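## Task

A loose cooling block with 24 wells sits on the table, labelled rows A-D and columns 1-6 on its top: the letters run along a short edge, the numbers along a long edge, and A1 is the corner shared by those two edges. Loose micro tubes with hinged snap caps, each holding a frozen sample, stand in wells A1, A3, B6, C1, D4 and D6. Close the caps of the tubes in C1 and D4 completely, so each is latched and lies flat on its rim. Leave every other cap in its starting state. At the end every tube must be upright in its own well and resting on the well bottom, and the block must lie flat on the table. A tube may be lifted along the way but must be put back; letting one drop more than a few millimetres ends the run as a failure. Open caps are kept open by a light detent. Anything that stays right only because the robot holds it does not count. Finish by releasing everything and moving the hands away.

## Robot and tools

Robot: two arms, left_arm and right_arm, facing each other across the table; left_arm's base is on the +y side. The names do not refer to image sides. Each arm carries an identical five-finger right hand, so hand axes and numbers mean the same on both.

World frame: origin on the table top midway between the arm bases, z = 0 at the table surface, +z up. Results report each hand point's position (m) and orientation (quaternion wxyz) in this frame, plus velocities. Reported positions can be off, more so at long reach.

Hand point: a point 0.05 m in front of the palm where index pad and thumb tip meet in a pinch. Its own axes: +z along straight fingers (which extend 0.06-0.07 m past it), +y out of the palm, +x across the palm toward the little finger. The hand spans 0.08 m on the little-finger side, and 0.02 m (thumb tucked in front) to 0.09 m on the thumb side. A wrist bracket on the little-finger side protrudes 0.03 m beyond the point along +y and 0.11 m across; it can collide.

Row format (used by execute_actions and move): one flat list of 28 numbers, each in [-1, 1], always for both arms. First 14 for left: dx, dy, dz, rx, ry, rz, then little, ring, middle, index, thumb_bend, thumb_turn, force_limit, speed. Then the same 14 for right.
- dx..rz are an offset, not a pose: displacement from the hand point's measured pose at the start of the action, expressed in the hand point's own axes. 1.0 = 0.6 m for dx, dy, dz and 180 degrees for rotation; rx, ry, rz form one rotation vector.
- Finger values are absolute targets: +1 straight/open, -1 curled shut. thumb_bend +1 straight, -1 fully bent. thumb_turn +1 beside the palm, -1 opposite the fingers. A pinch is roughly index -0.22, thumb_bend -0.75, thumb_turn -0.57.
- force_limit maps -1..+1 linearly to about 0..10 N at the fingertip (0..15 N for both thumb motors); it only stops closing. speed maps -1..+1 to near zero..full speed (full travel 0.6 s). For gentle grips close at speed -0.9 or below.
- No hand value means 'unchanged'. To keep a hand as it is, resend the last eight hand numbers used for it, or, before any, its hand_measured six values plus hand_force_limit and hand_speed.

execute_actions(actions): a list of actions; each action is a table of up to 15 rows, one per 1/30 s step, the last row held to fill 15 steps. Every row in an action is measured from that action's start pose, not from the previous row. For a call's first action the start pose is the last one reported in this scene. Each step the commanded pose is clipped to 100 mm and 16 degrees from the measured pose, so a far target takes several actions; after an action the arm only continues up to its last clipped pose. An empty list just returns state and images.

move(target, speed, stop_force, blocking): target is one 28-number row; its offsets are from the pose in the scene's latest result that shows one. Hand points travel in straight lines ending together, 0.5-10 s (cut off at 10 s). speed is m/s, 0.002-0.5, default 0.25 (rotation up to twice that in rad/s). Paths do not avoid obstacles or the other arm. stop_force (N, 9-40, shared by both arms) ends an arm's path when the wrist sensor reads that much extra push against the motion for two steps; that arm then backs up two steps and holds. Use it only with very slow speed and without rotation; omit it when moving off something the hand presses on. It cannot be combined with blocking=false. blocking=false returns after 0.5 s; check with wait(0) and do not send other motion until the move has ended. The result's move: line gives each arm's ending: done, off_target, moving, held, fault, or contact (stop_force triggered). limits=paced means the pose was clipped; limits=held means a check blocked steps.

wait(seconds 0-10): lets time run with commands held. stop(): brakes a running move. zoom_image(camera, region [x0,y0,x1,y1] px, at most 504x504): closer look at cam_low (672x504), cam_left_wrist or cam_right_wrist (504x504 fisheye). show_instructions(): shows reference images. finished_scene(scene): ends the current scene by its number; irreversible, so only call it once the goal holds unaided.

Result lines: hand_measured, hand_stopped_by (moving, target, force, stalled, fault) and hand_load_n list six motor values in send order; loads positive when pushed open, and a grip lost shows as loads near 0. Wrist force/torque are in the end effector's axes, saturate near 50 N, carry offsets up to about 4 N and noise. Hand target shows where the controller is driving. A pose unreachable line names an arm whose command was altered. Joint torques are noisy and not what faults are judged on.

Avoid: arms hitting or pressing on each other (any part, hands included); stiff arms pushing past a contact, which can cause a torque fault or a 150 N force fault (10 s stop, rest of call skipped); dropping a tube more than a few mm; tipping tubes, sliding the block, or knocking anything off the table; long loaded holds that overheat motors (warnings from 70 °C, brakes at 85 °C). Objects may occasionally get nudged by disturbances. Close caps with slow, controlled presses, then release and retract.

Each tool is called after "Request:" as name(argument=value, ...), one argument or row to a line, values as JSON.

Reference images:

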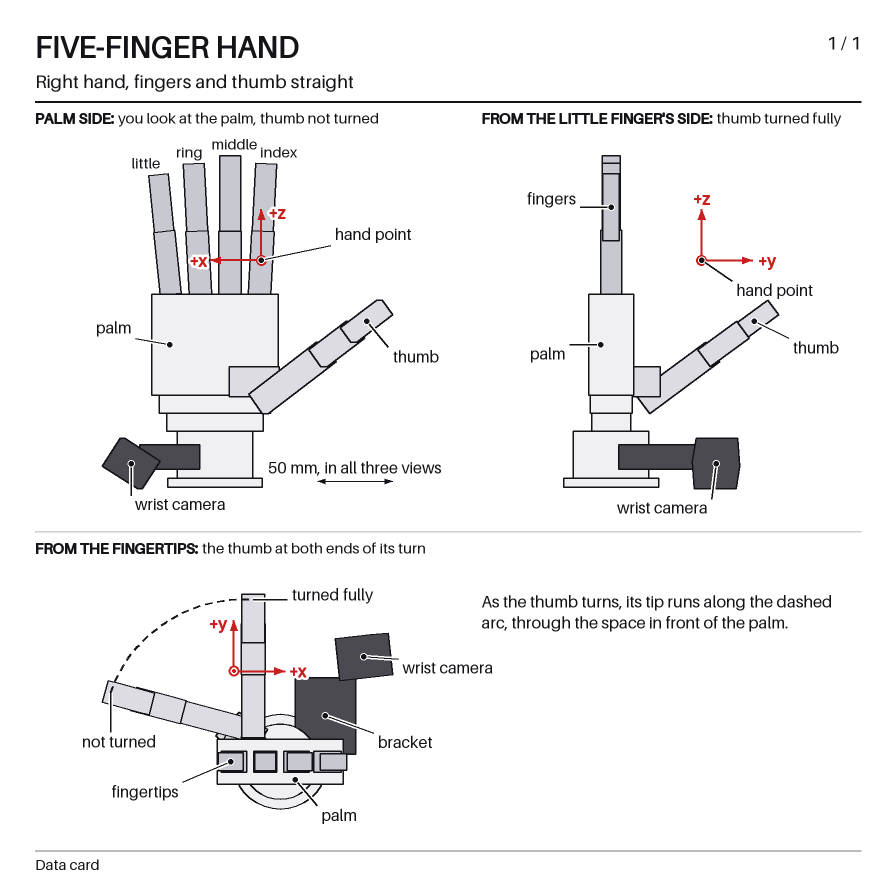

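## Session

I'll start by looking at the current state of the scene.

Request:
execute_actions(
  actions=[],
)

Scene clock: 0.00 s.
left_arm: end_effector_position=(+0.2677, +0.4442, +0.4823) hand_measured=(+1.000, +1.000, +1.000, +1.000, +1.000, +1.000) hand_load_n=(+0.0, +0.0, +0.0, +0.0, +0.0, +0.0) hand_stopped_by=(target, target, target, target, target, target) hand_force_limit=0.00 hand_speed=-0.80 end_effector_quat_wxyz=(-0.010, +0.315, +0.949, -0.010) end_effector_velocity=(-0.000, -0.000, +0.000) end_effector_angular_velocity=(-0.001, +0.001, -0.001) | right_arm: end_effector_position=(+0.0946, -0.2522, +0.4844) hand_measured=(+1.000, +1.000, +1.000, +1.000, +1.000, +1.000) hand_load_n=(+0.0, +0.0, +0.0, +0.0, +0.0, +0.0) hand_stopped_by=(target, target, target, target, target, target) hand_force_limit=0.00 hand_speed=-0.80 end_effector_quat_wxyz=(+0.031, -0.351, +0.936, -0.006) end_effector_velocity=(-0.000, -0.000, -0.000) end_effector_angular_velocity=(-0.000, -0.000, +0.000)
Joint positions: left_arm=[ 0.58  -1.734  1.336  1.973  1.6   -1.903] | right_arm=[-1.196 -1.74   1.322  1.927  1.586 -1.864]
Joint velocities: left_arm=[-0.     0.    -0.    -0.     0.001  0.   ] | right_arm=[ 0.001 -0.001  0.001  0.     0.     0.   ]
Joint torques (N m, as the arm reports them, + toward a larger angle): no reading
Wrist force (N, on the end effector, along its own x y z axes, offset not removed): no reading
Wrist torque (N m, same axes, about the end effector's origin, offset not removed): no reading
Hand target (left_arm): +0.268, +0.444, +0.482; -0.010, +0.315, +0.949, -0.010
Hand target (right_arm): +0.095, -0.252, +0.484; +0.031, -0.351, +0.936, -0.006

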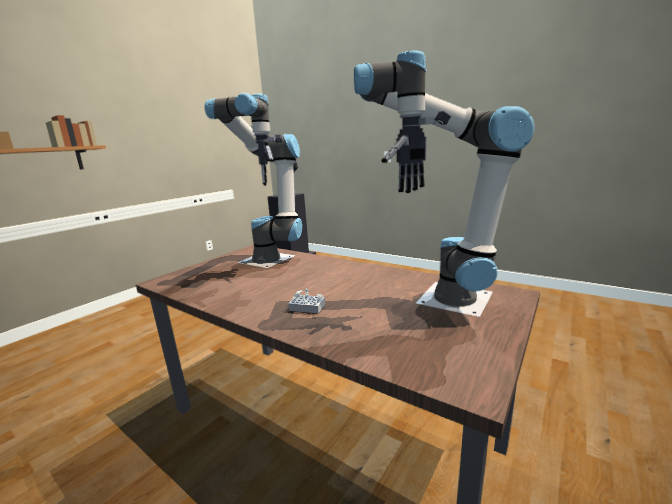

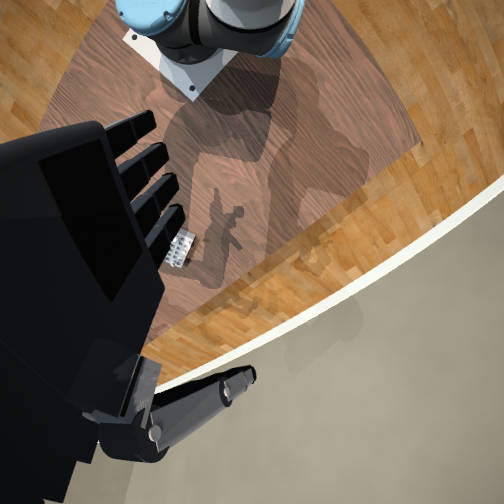

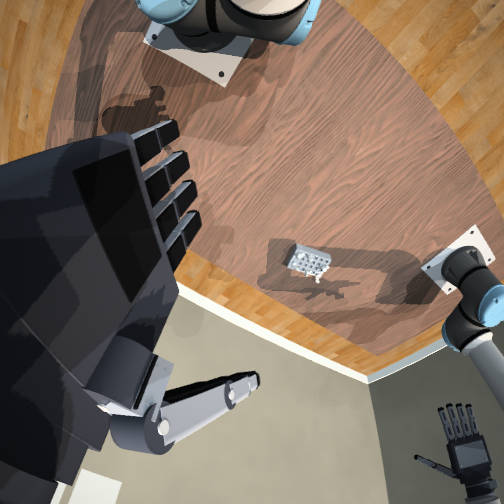

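Request:
zoom_image(
  camera="cam_low",
  region=[270, 275, 350, 325],
)

Request:
zoom_image(
  camera="cam_right_wrist",
  region=[270, 230, 350, 300],
)

Region (270, 275, 350, 325) of cam_low's 672x504 image, scaled by 6.300, with more detail than that image has; it fills the top 315 rows of this view, and the rest is white.

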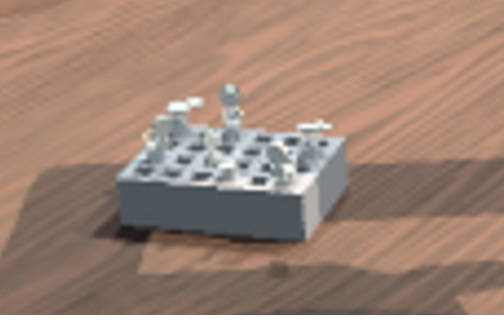

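Region (270, 230, 350, 300) of cam_right_wrist's 504x504 image, scaled by 6.300, with more detail than that image has; it fills the top 441 rows of this view, and the rest is white.

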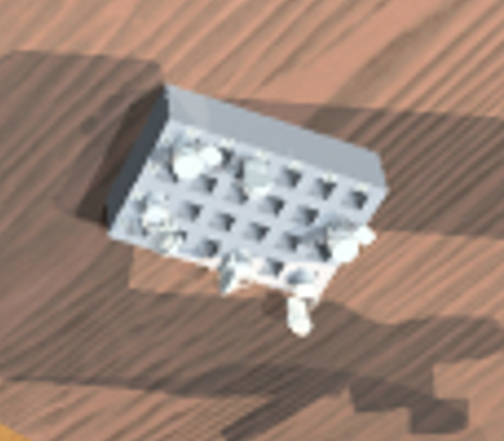

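Request:
move(
  target=[0,0,0,0,0,0, 1,1,1,1,1,1,0,-0.8, -0.3287,0.148,0.53,0,0,0, -1,-1,-1,1,1,1,0,0.5],
  speed=0.3,
)

Scene clock: 22.47 s.
left_arm: end_effector_position=(+0.2677, +0.4442, +0.4823) hand_measured=(+1.000, +1.000, +1.000, +1.000, +1.000, +1.000) hand_load_n=(+0.0, +0.0, +0.0, +0.0, +0.0, +0.0) hand_stopped_by=(target, target, target, target, target, target) hand_force_limit=0.00 hand_speed=-0.80 end_effector_quat_wxyz=(-0.010, +0.315, +0.949, -0.010) end_effector_velocity=(-0.000, +0.000, +0.000) end_effector_angular_velocity=(+0.000, +0.002, -0.000) | right_arm: end_effector_position=(+0.2037, -0.0517, +0.1753) hand_measured=(-1.000, -1.000, -1.000, +1.000, +1.000, +1.000) hand_load_n=(+0.0, +0.0, +0.0, +0.0, +0.0, +0.0) hand_stopped_by=(target, target, target, target, target, target) hand_force_limit=0.00 hand_speed=0.50 end_effector_quat_wxyz=(+0.032, -0.351, +0.936, -0.006) end_effector_velocity=(-0.000, +0.002, -0.001) end_effector_angular_velocity=(+0.000, -0.000, +0.003)
Joint positions: left_arm=[ 0.58  -1.734  1.336  1.973  1.6   -1.903] | right_arm=[-0.859 -1.171  1.49   1.197  1.606 -1.527]
Joint velocities: left_arm=[ 0.    -0.    -0.     0.001  0.001  0.   ] | right_arm=[ 0.004  0.004 -0.003 -0.001  0.     0.001]
Joint torques (N m, as the arm reports them, + toward a larger angle): left_arm=[ -1.83  -9.42 -17.85   2.45   0.18   0.27] | right_arm=[  6.16 -25.43 -23.29  -0.04   1.23   1.53]
Wrist force (N, on the end effector, along its own x y z axes, offset not removed): left_arm=[-1.2 0.3 -0.5] | right_arm=[-1.4 -2.8 -0.1]
Wrist torque (N m, same axes, about the end effector's origin, offset not removed): left_arm=[-0.04 0.26 0.00] | right_arm=[-0.50 0.25 -0.20]
Hand target (left_arm): +0.268, +0.444, +0.482; -0.010, +0.315, +0.949, -0.010
Hand target (right_arm): +0.204, -0.052, +0.175; +0.032, -0.351, +0.936, -0.006
Off the commanded pose (left_arm): 0.000 m, 0 deg.
Off the commanded pose (right_arm): 0.001 m, 0 deg.
move: done
camera_calibration (this result's frames):
cam_left_wrist: T_world_to_cam=[[0.69475, 0.718842, -0.0242654, -0.490087], [0.611996, -0.573088, 0.545006, -0.177212], [0.377867, -0.393493, -0.838081, 0.602318], [0, 0, 0, 1]] pos_world=[0.221345, 0.487745, 0.589481]
cam_right_wrist: T_world_to_cam=[[-0.58546, 0.806707, -0.0803694, 0.18139], [0.634865, 0.517871, 0.573372, -0.202432], [0.504165, 0.284663, -0.815343, 0.193946], [0, 0, 0, 1]] pos_world=[0.136933, -0.0967041, 0.288779]

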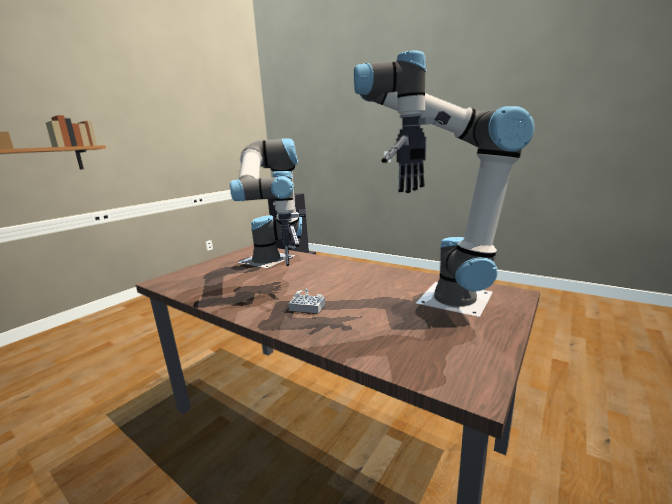

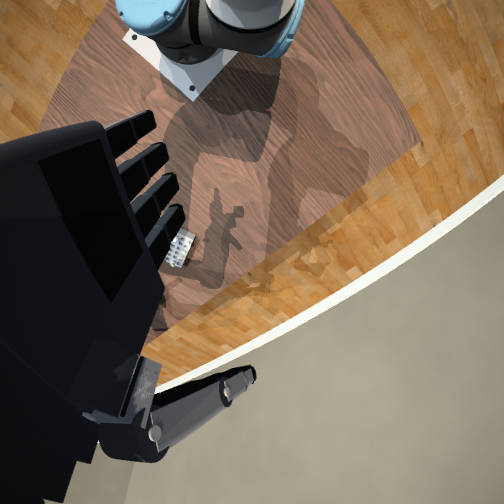

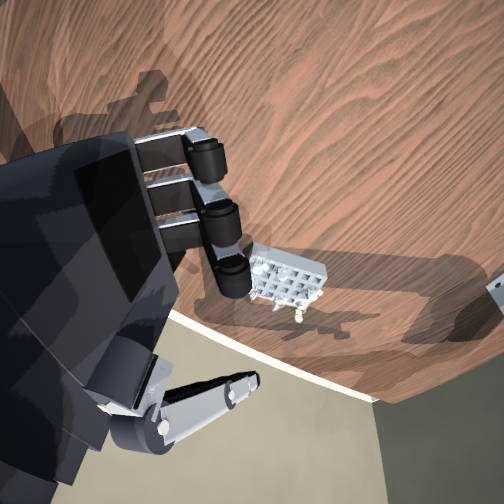

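Request:
zoom_image(
  camera="cam_right_wrist",
  region=[230, 230, 350, 340],
)

Region (230, 230, 350, 340) of cam_right_wrist's 504x504 image, scaled by 4.200, with more detail than that image has; it fills the top 462 rows of this view, and the rest is white.

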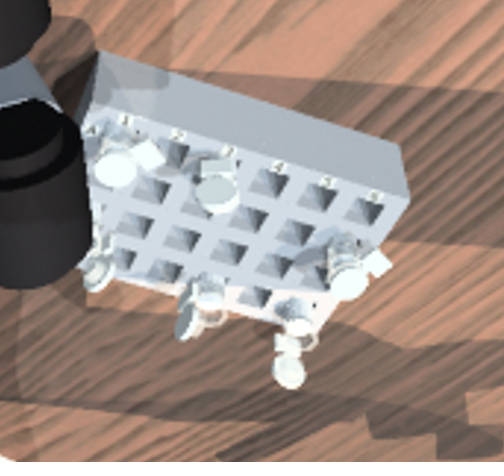

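Request:
execute_actions(
  actions=[],
)

Scene clock: 27.37 s.
left_arm: end_effector_position=(+0.2677, +0.4442, +0.4823) hand_measured=(+1.000, +1.000, +1.000, +1.000, +1.000, +1.000) hand_load_n=(+0.0, +0.0, +0.0, +0.0, +0.0, +0.0) hand_stopped_by=(target, target, target, target, target, target) hand_force_limit=0.00 hand_speed=-0.80 end_effector_quat_wxyz=(-0.010, +0.315, +0.949, -0.010) end_effector_velocity=(-0.000, +0.000, -0.000) end_effector_angular_velocity=(+0.001, +0.002, +0.000) | right_arm: end_effector_position=(+0.2038, -0.0516, +0.1751) hand_measured=(-1.000, -1.000, -1.000, +1.000, +1.000, +1.000) hand_load_n=(+0.0, +0.0, +0.0, +0.0, +0.0, +0.0) hand_stopped_by=(target, target, target, target, target, target) hand_force_limit=0.00 hand_speed=0.50 end_effector_quat_wxyz=(+0.032, -0.351, +0.936, -0.006) end_effector_velocity=(-0.000, +0.000, +0.000) end_effector_angular_velocity=(+0.001, +0.001, -0.000)
Joint positions: left_arm=[ 0.58  -1.734  1.336  1.973  1.6   -1.903] | right_arm=[-0.859 -1.17   1.49   1.197  1.606 -1.527]
Joint velocities: left_arm=[-0.    -0.     0.002  0.001  0.001 -0.   ] | right_arm=[-0.     0.    -0.    -0.    -0.001  0.   ]
Joint torques (N m, as the arm reports them, + toward a larger angle): left_arm=[ -0.59  -8.69 -18.45   2.35   0.42   0.16] | right_arm=[  6.61 -25.97 -23.15   0.12   1.22   1.43]
Wrist force (N, on the end effector, along its own x y z axes, offset not removed): left_arm=[-0.9 -0.9 0.7] | right_arm=[-1.3 -0.8 0.4]
Wrist torque (N m, same axes, about the end effector's origin, offset not removed): left_arm=[-0.30 0.23 0.01] | right_arm=[-0.25 0.22 -0.05]
Hand target (left_arm): +0.268, +0.444, +0.482; -0.010, +0.315, +0.949, -0.010
Hand target (right_arm): +0.204, -0.052, +0.175; +0.032, -0.351, +0.936, -0.006
Off the commanded pose (left_arm): 0.000 m, 0 deg.
Off the commanded pose (right_arm): 0.001 m, 0 deg.
camera_calibration (this result's frames):
cam_left_wrist: T_world_to_cam=[[0.69475, 0.718842, -0.0242656, -0.490087], [0.611996, -0.573088, 0.545006, -0.177212], [0.377867, -0.393494, -0.838081, 0.602318], [0, 0, 0, 1]] pos_world=[0.221345, 0.487745, 0.589481]
cam_right_wrist: T_world_to_cam=[[-0.585458, 0.806707, -0.0803902, 0.181297], [0.634872, 0.517886, 0.573352, -0.202484], [0.50416, 0.284636, -0.815356, 0.193705], [0, 0, 0, 1]] pos_world=[0.137034, -0.0965254, 0.288607]

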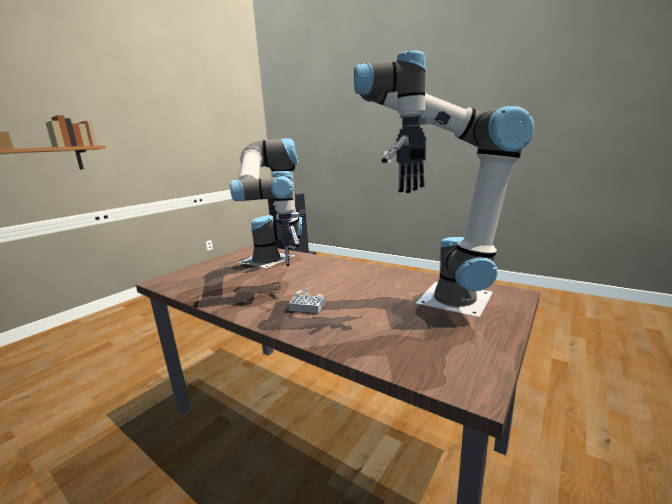

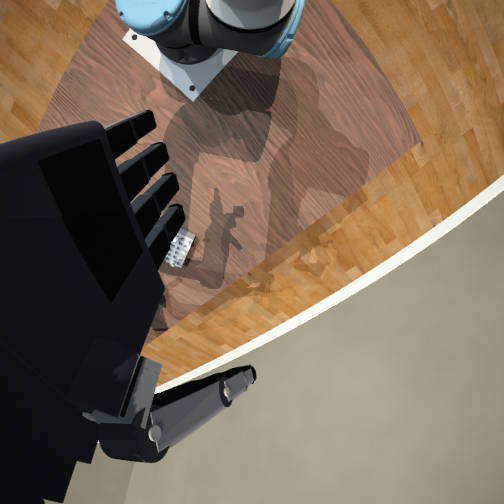

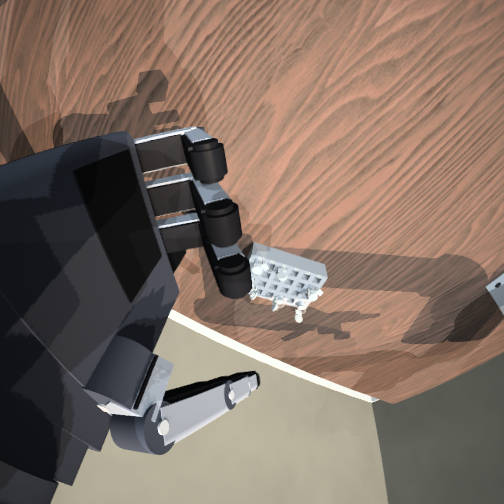

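Request:
move(
  target=[0,0,0,0,0,0, 1,1,1,1,1,1,0,-0.8, -0.2731,-0.061,0.1338,0,0,0, -1,-1,-1,-1,1,1,0,0.8],
  speed=0.2,
)

Scene clock: 54.77 s.
left_arm: end_effector_position=(+0.2677, +0.4442, +0.4823) hand_measured=(+1.000, +1.000, +1.000, +1.000, +1.000, +1.000) hand_load_n=(+0.0, +0.0, +0.0, +0.0, +0.0, +0.0) hand_stopped_by=(target, target, target, target, target, target) hand_force_limit=0.00 hand_speed=-0.80 end_effector_quat_wxyz=(-0.010, +0.315, +0.949, -0.010) end_effector_velocity=(-0.000, +0.000, -0.000) end_effector_angular_velocity=(+0.002, +0.001, -0.000) | right_arm: end_effector_position=(+0.3557, +0.0298, +0.1054) hand_measured=(-1.000, -1.000, -1.000, -1.000, +1.000, +1.000) hand_load_n=(+0.0, +0.0, +0.0, +0.0, +0.0, +0.0) hand_stopped_by=(target, target, target, target, target, target) hand_force_limit=0.00 hand_speed=0.80 end_effector_quat_wxyz=(+0.032, -0.351, +0.936, -0.006) end_effector_velocity=(+0.002, +0.001, -0.001) end_effector_angular_velocity=(-0.002, +0.001, +0.000)
Joint positions: left_arm=[ 0.58  -1.734  1.336  1.973  1.6   -1.903] | right_arm=[-0.936 -0.741  0.969  1.287  1.602 -1.604]
Joint velocities: left_arm=[-0.     0.     0.001  0.001 -0.     0.   ] | right_arm=[-0.     0.009 -0.015  0.008  0.001 -0.001]
Joint torques (N m, as the arm reports them, + toward a larger angle): left_arm=[ -1.4   -9.28 -18.67   2.4    0.28   0.24] | right_arm=[ -7.57 -40.91 -22.36   3.77   1.21  -1.62]
Wrist force (N, on the end effector, along its own x y z axes, offset not removed): left_arm=[-0.2 -1.9 0.5] | right_arm=[-1.6 -0.6 -1.1]
Wrist torque (N m, same axes, about the end effector's origin, offset not removed): left_arm=[-0.41 -0.03 -0.10] | right_arm=[-0.11 0.42 -0.16]
Hand target (left_arm): +0.268, +0.444, +0.482; -0.010, +0.315, +0.949, -0.010
Hand target (right_arm): +0.356, +0.030, +0.105; +0.032, -0.351, +0.936, -0.006
Off the commanded pose (left_arm): 0.000 m, 0 deg.
Off the commanded pose (right_arm): 0.000 m, 0 deg.
move: done
camera_calibration (this result's frames):
cam_left_wrist: T_world_to_cam=[[0.69475, 0.718842, -0.0242656, -0.490087], [0.611996, -0.573088, 0.545006, -0.177212], [0.377867, -0.393494, -0.838081, 0.602318], [0, 0, 0, 1]] pos_world=[0.221345, 0.487745, 0.589481]
cam_right_wrist: T_world_to_cam=[[-0.585405, 0.806768, -0.0801687, 0.198957], [0.634888, 0.517677, 0.573522, -0.301034], [0.5042, 0.284844, -0.815258, 0.0370819], [0, 0, 0, 1]] pos_world=[0.288897, -0.0152359, 0.218831]

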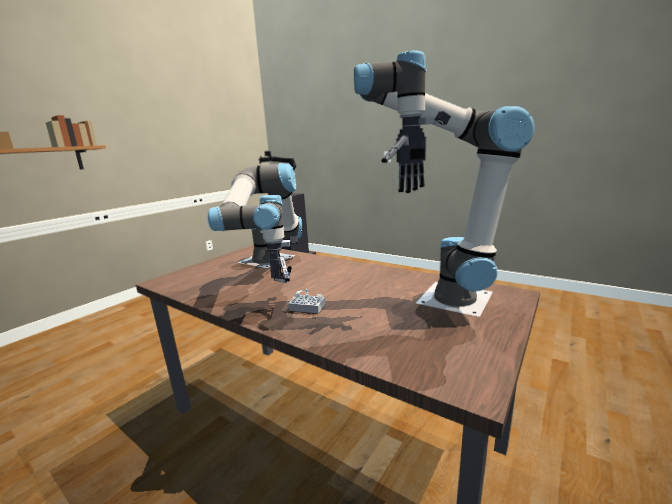

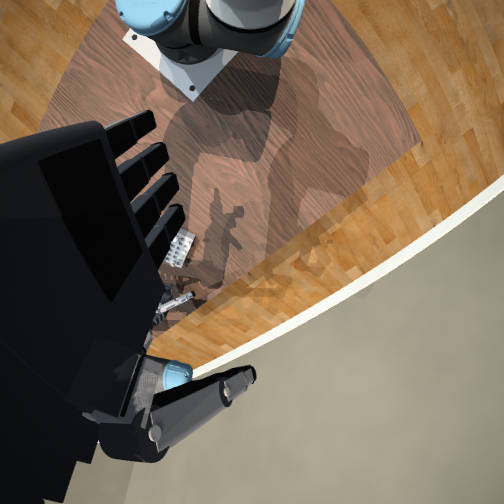

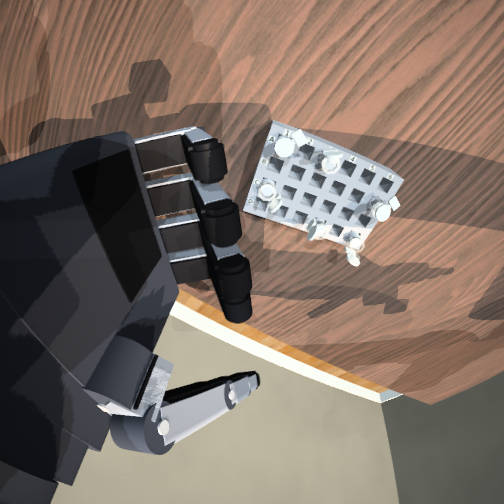

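Request:
zoom_image(
  camera="cam_right_wrist",
  region=[235, 110, 415, 280],
)

Request:
zoom_image(
  camera="cam_right_wrist",
  region=[240, 165, 340, 255],
)

Region (235, 110, 415, 280) of cam_right_wrist's 504x504 image, scaled by 2.800, with more detail than that image has.

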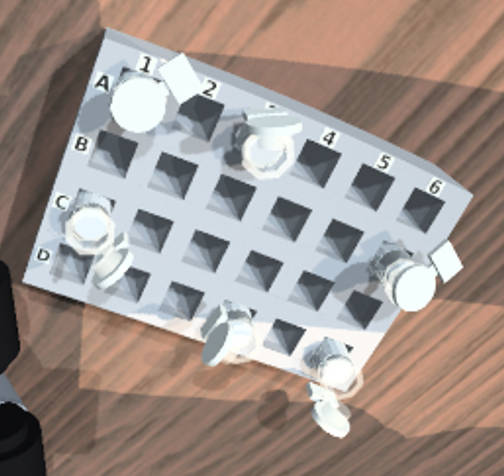

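Region (240, 165, 340, 255) of cam_right_wrist's 504x504 image, scaled by 5.040, with more detail than that image has; it fills the top 454 rows of this view, and the rest is white.

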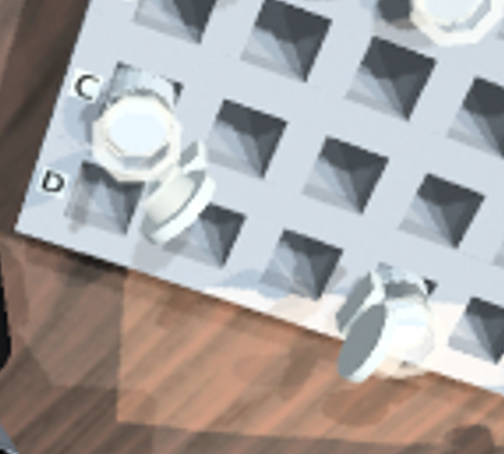

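Request:
move(
  target=[-0.25,-0.28,0.38,0,-0.0112,-0.7040, 1,-1,-1,-1,1,1,0,0.5, 0.2041,0.0026,-0.0693,0.1519,-0.1521,0.4298, -1,-1,-1,-1,1,1,0,0.8],
  speed=0.4,
)

Scene clock: 157.07 s.
left_arm: end_effector_position=(+0.2817, +0.2168, +0.2568) hand_measured=(+1.000, -1.000, -1.000, -1.000, +1.000, +1.000) hand_load_n=(+0.0, +0.0, +0.0, +0.0, +0.0, +0.0) hand_stopped_by=(target, target, target, target, target, target) hand_force_limit=0.00 hand_speed=0.50 end_effector_quat_wxyz=(+0.000, +0.707, -0.707, -0.000) end_effector_velocity=(-0.001, -0.001, -0.002) end_effector_angular_velocity=(+0.002, -0.000, +0.014) | right_arm: end_effector_position=(+0.2602, -0.0503, +0.1403) hand_measured=(-1.000, -1.000, -1.000, -1.000, +1.000, +1.000) hand_load_n=(+0.0, +0.0, +0.0, +0.0, +0.0, +0.0) hand_stopped_by=(target, target, target, target, target, target) hand_force_limit=0.00 hand_speed=0.80 end_effector_quat_wxyz=(+0.306, +0.322, +0.889, -0.110) end_effector_velocity=(-0.000, -0.001, -0.000) end_effector_angular_velocity=(-0.002, -0.003, -0.014)
Joint positions: left_arm=[ 0.527 -1.184  1.31   1.446  1.572 -4.167] | right_arm=[-0.49  -0.848  1.331  1.282  2.209  0.321]
Joint velocities: left_arm=[-0.001  0.002  0.002 -0.002 -0.001 -0.015] | right_arm=[ 0.001  0.007 -0.006  0.011  0.001  0.019]
Joint torques (N m, as the arm reports them, + toward a larger angle): left_arm=[-13.95 -25.75 -11.93   0.79  -2.66  -2.29] | right_arm=[  6.57 -34.95 -21.55   4.41   2.24   1.7 ]
Wrist force (N, on the end effector, along its own x y z axes, offset not removed): left_arm=[0.1 -1.4 2.4] | right_arm=[-0.9 -0.6 -0.1]
Wrist torque (N m, same axes, about the end effector's origin, offset not removed): left_arm=[-0.41 -0.01 0.01] | right_arm=[-0.19 0.22 -0.16]
Hand target (left_arm): +0.282, +0.217, +0.257; +0.000, +0.707, -0.707, -0.000
Hand target (right_arm): +0.260, -0.050, +0.140; +0.306, +0.323, +0.889, -0.111
Off the commanded pose (left_arm): 0.000 m, 0 deg.
Off the commanded pose (right_arm): 0.000 m, 0 deg.
move: done
camera_calibration (this result's frames):
cam_left_wrist: T_world_to_cam=[[-0.991684, 0.128636, 0.0039909, 0.253932], [0.10935, 0.82584, 0.5532, -0.356977], [0.0678654, 0.549036, -0.833039, 0.200248], [0, 0, 0, 1]] pos_world=[0.277266, 0.152198, 0.363281]
cam_right_wrist: T_world_to_cam=[[0.714522, 0.699488, 0.0132525, -0.146299], [0.235074, -0.257882, 0.937143, -0.20503], [0.658938, -0.666494, -0.348693, -0.0171043], [0, 0, 0, 1]] pos_world=[0.164002, 0.038061, 0.188117]

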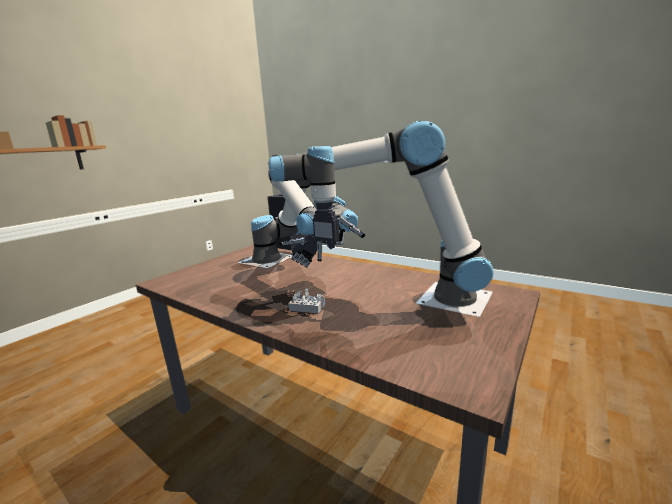

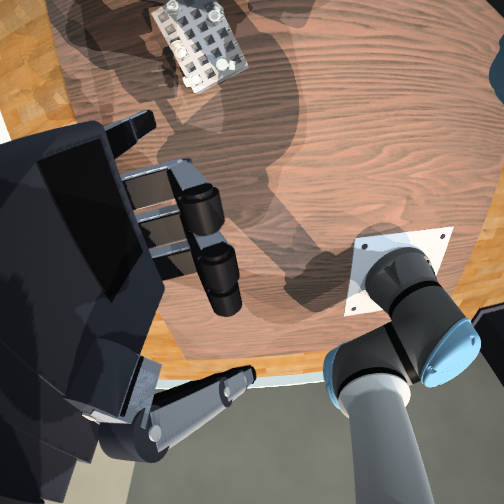

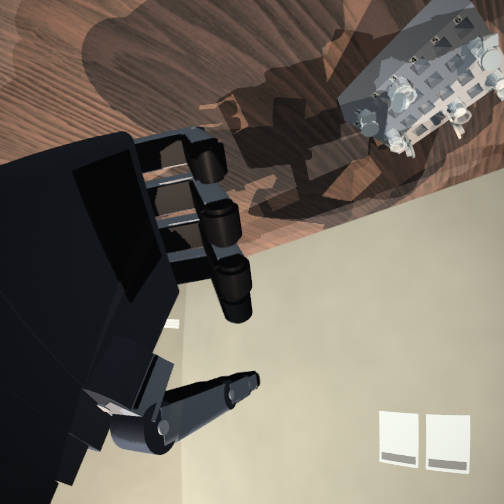

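Request:
zoom_image(
  camera="cam_right_wrist",
  region=[330, 0, 504, 170],
)

Region (330, 0, 504, 170) of cam_right_wrist's 504x504 image, scaled by 2.897, with more detail than that image has; it fills the top 492 rows of this view, and the rest is white.

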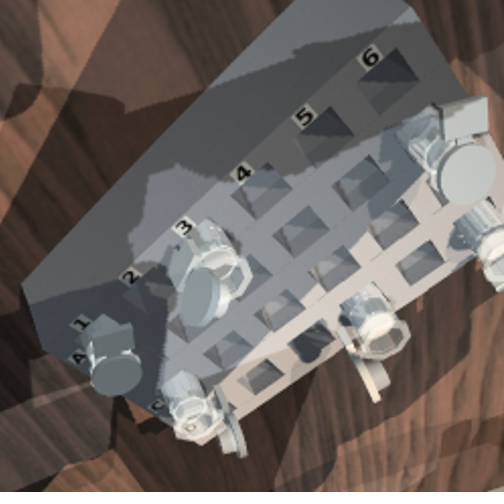

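Request:
move(
  target=[0.1713,-0.0105,0.168,0,0,0, 1,-1,-1,-1,1,1,0,0.5, 0.0949,0.0483,0.0591,0,0,0, -1,-1,-1,-1,1,1,0,0.8],
  speed=0.2,
)

Scene clock: 173.60 s.
left_arm: end_effector_position=(+0.2877, +0.1142, +0.1562) hand_measured=(+1.000, -1.000, -1.000, -1.000, +1.000, +1.000) hand_load_n=(+0.0, +0.0, +0.0, +0.0, +0.0, +0.0) hand_stopped_by=(target, target, target, target, target, target) hand_force_limit=0.00 hand_speed=0.50 end_effector_quat_wxyz=(+0.001, +0.707, -0.707, -0.000) end_effector_velocity=(+0.000, -0.002, -0.002) end_effector_angular_velocity=(+0.001, +0.002, +0.000) | right_arm: end_effector_position=(+0.2610, -0.0133, +0.0775) hand_measured=(-1.000, -1.000, -1.000, -1.000, +1.000, +1.000) hand_load_n=(+0.0, +0.0, +0.0, +0.0, +0.0, +0.0) hand_stopped_by=(target, target, target, target, target, target) hand_force_limit=0.00 hand_speed=0.80 end_effector_quat_wxyz=(+0.306, +0.322, +0.889, -0.110) end_effector_velocity=(-0.000, +0.001, -0.001) end_effector_angular_velocity=(-0.002, -0.001, +0.001)
Joint positions: left_arm=[ 0.437 -0.939  1.194  1.316  1.572 -4.257] | right_arm=[-0.464 -0.691  1.222  1.253  2.203  0.353]
Joint velocities: left_arm=[-0.001  0.006 -0.004 -0.     0.001 -0.001] | right_arm=[ 0.001  0.004 -0.004  0.002  0.001  0.001]
Joint torques (N m, as the arm reports them, + toward a larger angle): left_arm=[-14.95 -35.87 -27.88   0.69   2.88  -2.15] | right_arm=[  6.93 -38.41 -21.26   4.05  -0.6    1.61]
Wrist force (N, on the end effector, along its own x y z axes, offset not removed): left_arm=[-0.2 -0.3 1.3] | right_arm=[-2.4 -1.2 -0.6]
Wrist torque (N m, same axes, about the end effector's origin, offset not removed): left_arm=[-0.39 0.03 0.09] | right_arm=[-0.22 0.41 -0.24]
Hand target (left_arm): +0.288, +0.114, +0.156; +0.001, +0.707, -0.707, -0.000
Hand target (right_arm): +0.261, -0.013, +0.077; +0.306, +0.322, +0.889, -0.110
Off the commanded pose (left_arm): 0.000 m, 0 deg.
Off the commanded pose (right_arm): 0.000 m, 0 deg.
move: done
camera_calibration (this result's frames):
cam_left_wrist: T_world_to_cam=[[-0.991684, 0.12863, 0.00404226, 0.273475], [0.109388, 0.825957, 0.553019, -0.217177], [0.0677958, 0.548862, -0.833159, 0.172446], [0, 0, 0, 1]] pos_world=[0.283266, 0.0495529, 0.262673]
cam_right_wrist: T_world_to_cam=[[0.714494, 0.699513, 0.0134466, -0.171942], [0.23498, -0.258027, 0.937127, -0.136771], [0.659001, -0.666411, -0.34873, -0.0148713], [0, 0, 0, 1]] pos_world=[0.16479, 0.0750746, 0.125298]

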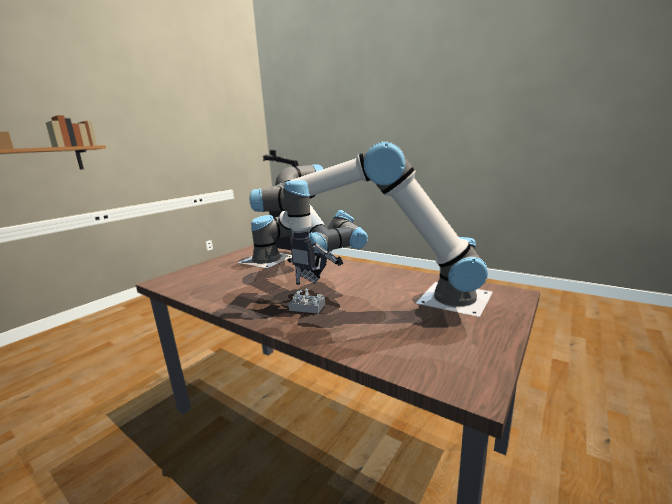

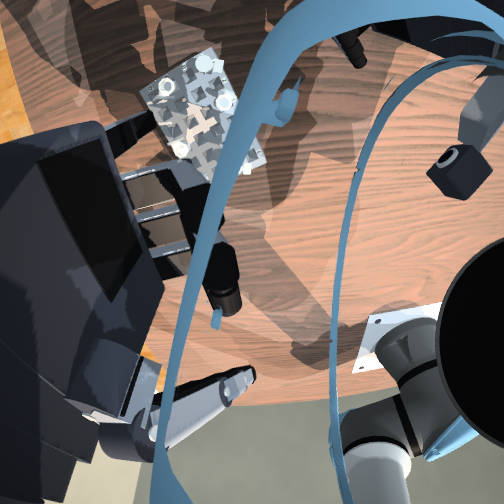

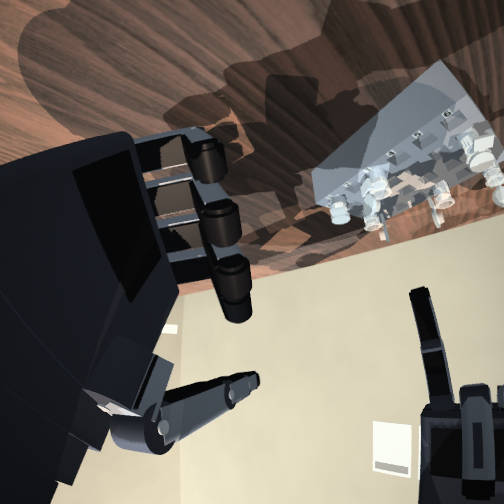

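Request:
move(
  target=[0,0,0,0,0,0, 1,-1,-1,-1,1,1,0,0.5, 0.1006,-0.1071,-0.0786,0,0,0, -1,-1,-1,-1,1,1,0,0.8],
  speed=0.08,
)

Scene clock: 187.20 s.
left_arm: end_effector_position=(+0.2877, +0.1142, +0.1562) hand_measured=(+1.000, -1.000, -1.000, -1.000, +1.000, +1.000) hand_load_n=(+0.0, +0.0, +0.0, +0.0, +0.0, +0.0) hand_stopped_by=(target, target, target, target, target, target) hand_force_limit=0.00 hand_speed=0.50 end_effector_quat_wxyz=(+0.001, +0.707, -0.707, -0.000) end_effector_velocity=(+0.000, -0.000, +0.000) end_effector_angular_velocity=(+0.000, -0.002, +0.001) | right_arm: end_effector_position=(+0.1614, -0.0136, +0.0776) hand_measured=(-1.000, -1.000, -1.000, -1.000, +1.000, +1.000) hand_load_n=(+0.0, +0.0, +0.0, +0.0, +0.0, +0.0) hand_stopped_by=(target, target, target, target, target, target) hand_force_limit=0.00 hand_speed=0.80 end_effector_quat_wxyz=(+0.306, +0.322, +0.889, -0.110) end_effector_velocity=(-0.002, -0.000, -0.000) end_effector_angular_velocity=(-0.001, +0.001, -0.002)
Joint positions: left_arm=[ 0.437 -0.939  1.194  1.316  1.572 -4.257] | right_arm=[-0.296 -0.705  1.282  1.32   2.159  0.55 ]
Joint velocities: left_arm=[-0.    -0.    -0.     0.    -0.002 -0.001] | right_arm=[ 0.003  0.     0.001  0.003 -0.002  0.006]
Joint torques (N m, as the arm reports them, + toward a larger angle): left_arm=[ 15.8  -56.78 -11.02   2.49   2.45   1.34] | right_arm=[  7.74 -38.11  -7.77   4.39  -0.56   1.44]
Wrist force (N, on the end effector, along its own x y z axes, offset not removed): left_arm=[1.2 -1.2 1.8] | right_arm=[-0.7 -2.0 -1.0]
Wrist torque (N m, same axes, about the end effector's origin, offset not removed): left_arm=[-0.28 -0.15 0.25] | right_arm=[-0.31 0.21 -0.16]
Hand target (left_arm): +0.288, +0.114, +0.156; +0.001, +0.707, -0.707, -0.000
Hand target (right_arm): +0.161, -0.014, +0.078; +0.306, +0.322, +0.889, -0.110
Off the commanded pose (left_arm): 0.000 m, 0 deg.
Off the commanded pose (right_arm): 0.000 m, 0 deg.
move: done
camera_calibration (this result's frames):
cam_left_wrist: T_world_to_cam=[[-0.991683, 0.128641, 0.00403227, 0.273474], [0.109393, 0.825969, 0.552999, -0.217166], [0.0678078, 0.548841, -0.833172, 0.172449], [0, 0, 0, 1]] pos_world=[0.283262, 0.0495454, 0.26267]
cam_right_wrist: T_world_to_cam=[[0.714377, 0.699626, 0.0137536, -0.100558], [0.234746, -0.258119, 0.93716, -0.11353], [0.659211, -0.666257, -0.348628, 0.0505392], [0, 0, 0, 1]] pos_world=[0.065171, 0.0747208, 0.125398]

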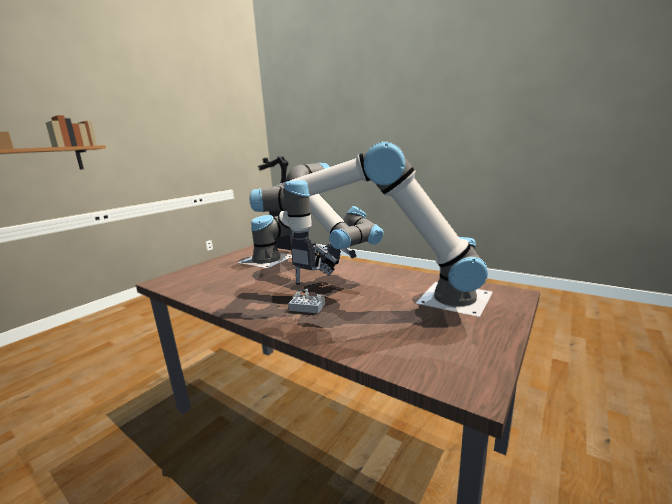

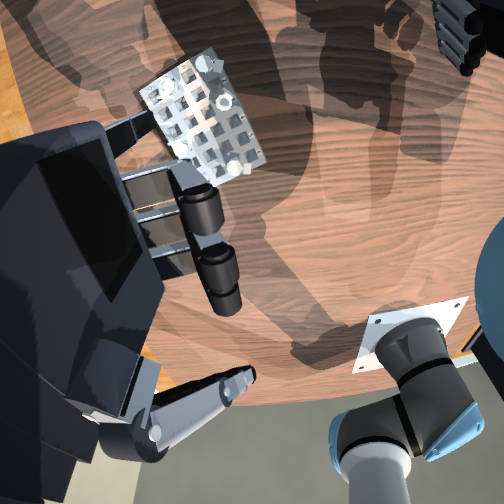

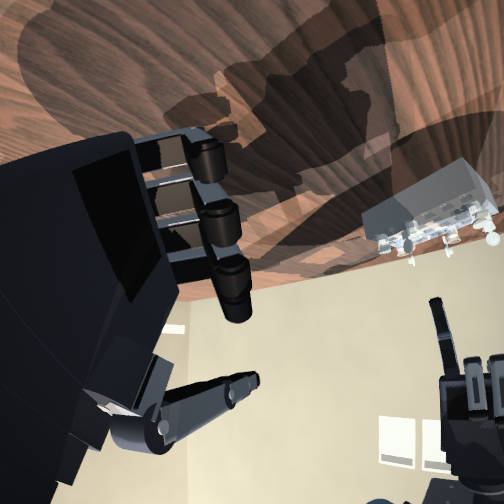

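Request:
zoom_image(
  camera="cam_right_wrist",
  region=[354, 190, 504, 330],
)

Request:
zoom_image(
  camera="cam_left_wrist",
  region=[110, 40, 280, 200],
)

Region (354, 190, 504, 330) of cam_right_wrist's 504x504 image, scaled by 3.360, with more detail than that image has; it fills the top 470 rows of this view, and the rest is white.

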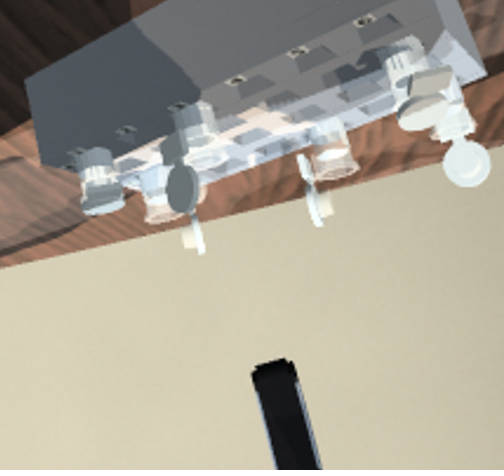

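Region (110, 40, 280, 200) of cam_left_wrist's 504x504 image, scaled by 2.965, with more detail than that image has; it fills the top 474 rows of this view, and the rest is white.

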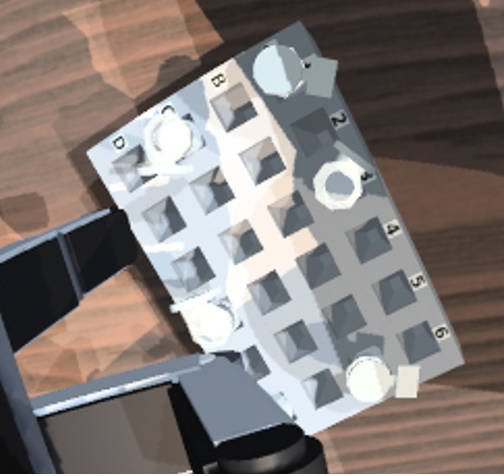

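Request:
move(
  target=[0,-0.005,0.0667,0,0,0, 1,-1,-1,-1,1,1,0,0.5, -0.0673,-0.0029,0.0217,-0.0513,0,-0.0657, -1,-1,-1,-1,1,1,0,0.8],
  speed=0.1,
)

Scene clock: 209.07 s.
left_arm: end_effector_position=(+0.2906, +0.1141, +0.1163) hand_measured=(+1.000, -1.000, -1.000, -1.000, +1.000, +1.000) hand_load_n=(+0.0, +0.0, +0.0, +0.0, +0.0, +0.0) hand_stopped_by=(target, target, target, target, target, target) hand_force_limit=0.00 hand_speed=0.50 end_effector_quat_wxyz=(+0.001, +0.707, -0.707, -0.000) end_effector_velocity=(+0.000, -0.000, -0.001) end_effector_angular_velocity=(-0.000, -0.001, -0.000) | right_arm: end_effector_position=(+0.1907, -0.0404, +0.0921) hand_measured=(-1.000, -1.000, -1.000, -1.000, +1.000, +1.000) hand_load_n=(+0.0, +0.0, +0.0, +0.0, +0.0, +0.0) hand_stopped_by=(target, target, target, target, target, target) hand_force_limit=0.00 hand_speed=0.80 end_effector_quat_wxyz=(+0.318, +0.204, +0.923, -0.070) end_effector_velocity=(+0.001, -0.001, +0.001) end_effector_angular_velocity=(+0.004, +0.000, +0.015)
Joint positions: left_arm=[ 0.442 -0.905  1.243  1.233  1.572 -4.252] | right_arm=[-0.369 -0.895  1.531  1.025  2.229  0.149]
Joint velocities: left_arm=[ 0.     0.002  0.    -0.002 -0.001  0.001] | right_arm=[-0.004 -0.012  0.012 -0.019  0.    -0.025]
Joint torques (N m, as the arm reports them, + toward a larger angle): left_arm=[ 15.35 -35.88 -11.77   1.32   0.91   1.35] | right_arm=[ -7.37 -47.72  -7.93  -0.04   1.81  -1.39]
Wrist force (N, on the end effector, along its own x y z axes, offset not removed): left_arm=[1.1 0.8 -1.8] | right_arm=[-1.0 -1.0 -0.6]
Wrist torque (N m, same axes, about the end effector's origin, offset not removed): left_arm=[0.33 0.02 0.22] | right_arm=[-0.24 0.24 -0.13]
Hand target (left_arm): +0.291, +0.114, +0.116; +0.001, +0.707, -0.707, -0.000
Hand target (right_arm): +0.191, -0.041, +0.092; +0.318, +0.204, +0.923, -0.069
Off the commanded pose (left_arm): 0.000 m, 0 deg.
Off the commanded pose (right_arm): 0.000 m, 0 deg.
move: done
camera_calibration (this result's frames):
cam_left_wrist: T_world_to_cam=[[-0.991683, 0.128641, 0.00403795, 0.276539], [0.109396, 0.825965, 0.553006, -0.195405], [0.067804, 0.548848, -0.833168, 0.139077], [0, 0, 0, 1]] pos_world=[0.286185, 0.0494912, 0.222818]
cam_right_wrist: T_world_to_cam=[[0.510617, 0.859703, 0.0134684, -0.0575615], [0.292871, -0.188635, 0.93736, -0.149194], [0.808391, -0.474688, -0.348102, -0.00235124], [0, 0, 0, 1]] pos_world=[0.0749873, 0.0202264, 0.139806]

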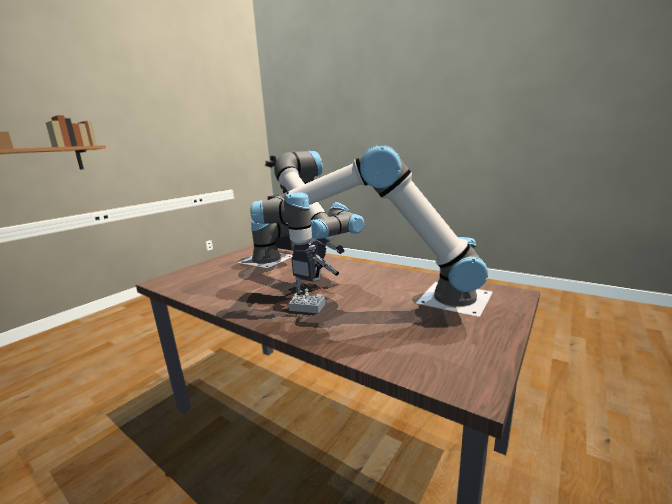

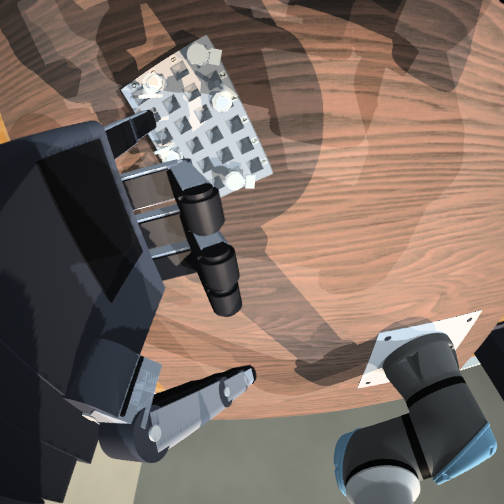

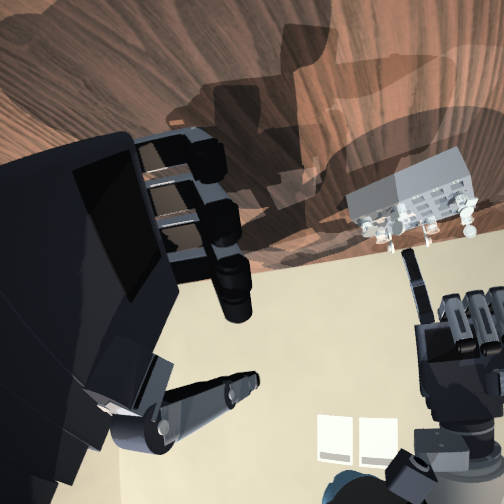

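Request:
zoom_image(
  camera="cam_right_wrist",
  region=[345, 195, 485, 285],
)

Request:
zoom_image(
  camera="cam_left_wrist",
  region=[110, 55, 220, 175],
)

Region (345, 195, 485, 285) of cam_right_wrist's 504x504 image, scaled by 3.600, with more detail than that image has; it fills the top 324 rows of this view, and the rest is white.

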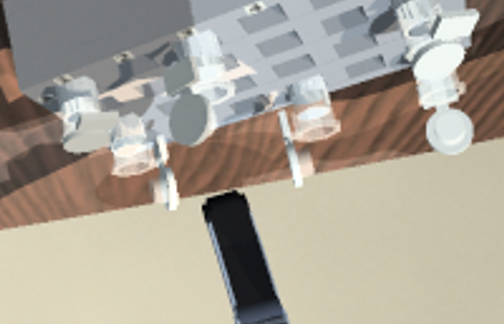

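Region (110, 55, 220, 175) of cam_left_wrist's 504x504 image, scaled by 4.200, with more detail than that image has; it fills the left 462 columns of this view, and the rest is white.

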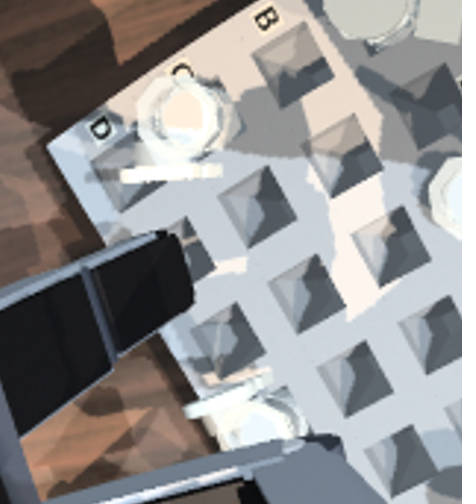

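Request:
zoom_image(
  camera="cam_right_wrist",
  region=[390, 240, 504, 370],
)

Request:
zoom_image(
  camera="cam_low",
  region=[270, 240, 350, 320],
)

Region (390, 240, 504, 370) of cam_right_wrist's 504x504 image, scaled by 3.877, with more detail than that image has; it fills the left 442 columns of this view, and the rest is white.

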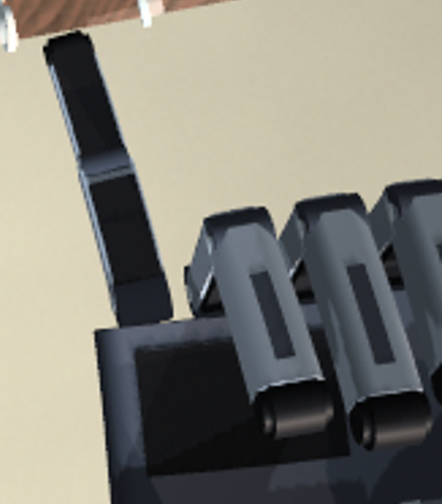

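Region (270, 240, 350, 320) of cam_low's 672x504 image, scaled by 6.300, with more detail than that image has.

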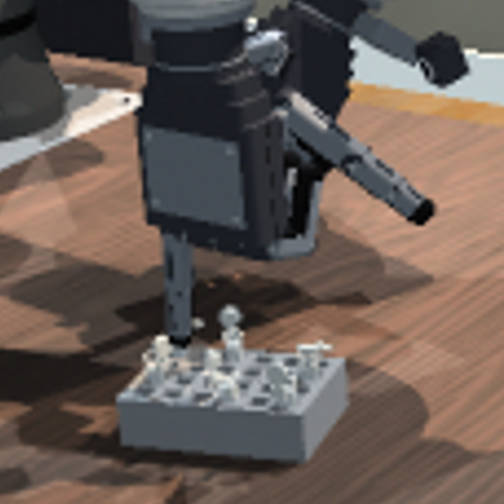

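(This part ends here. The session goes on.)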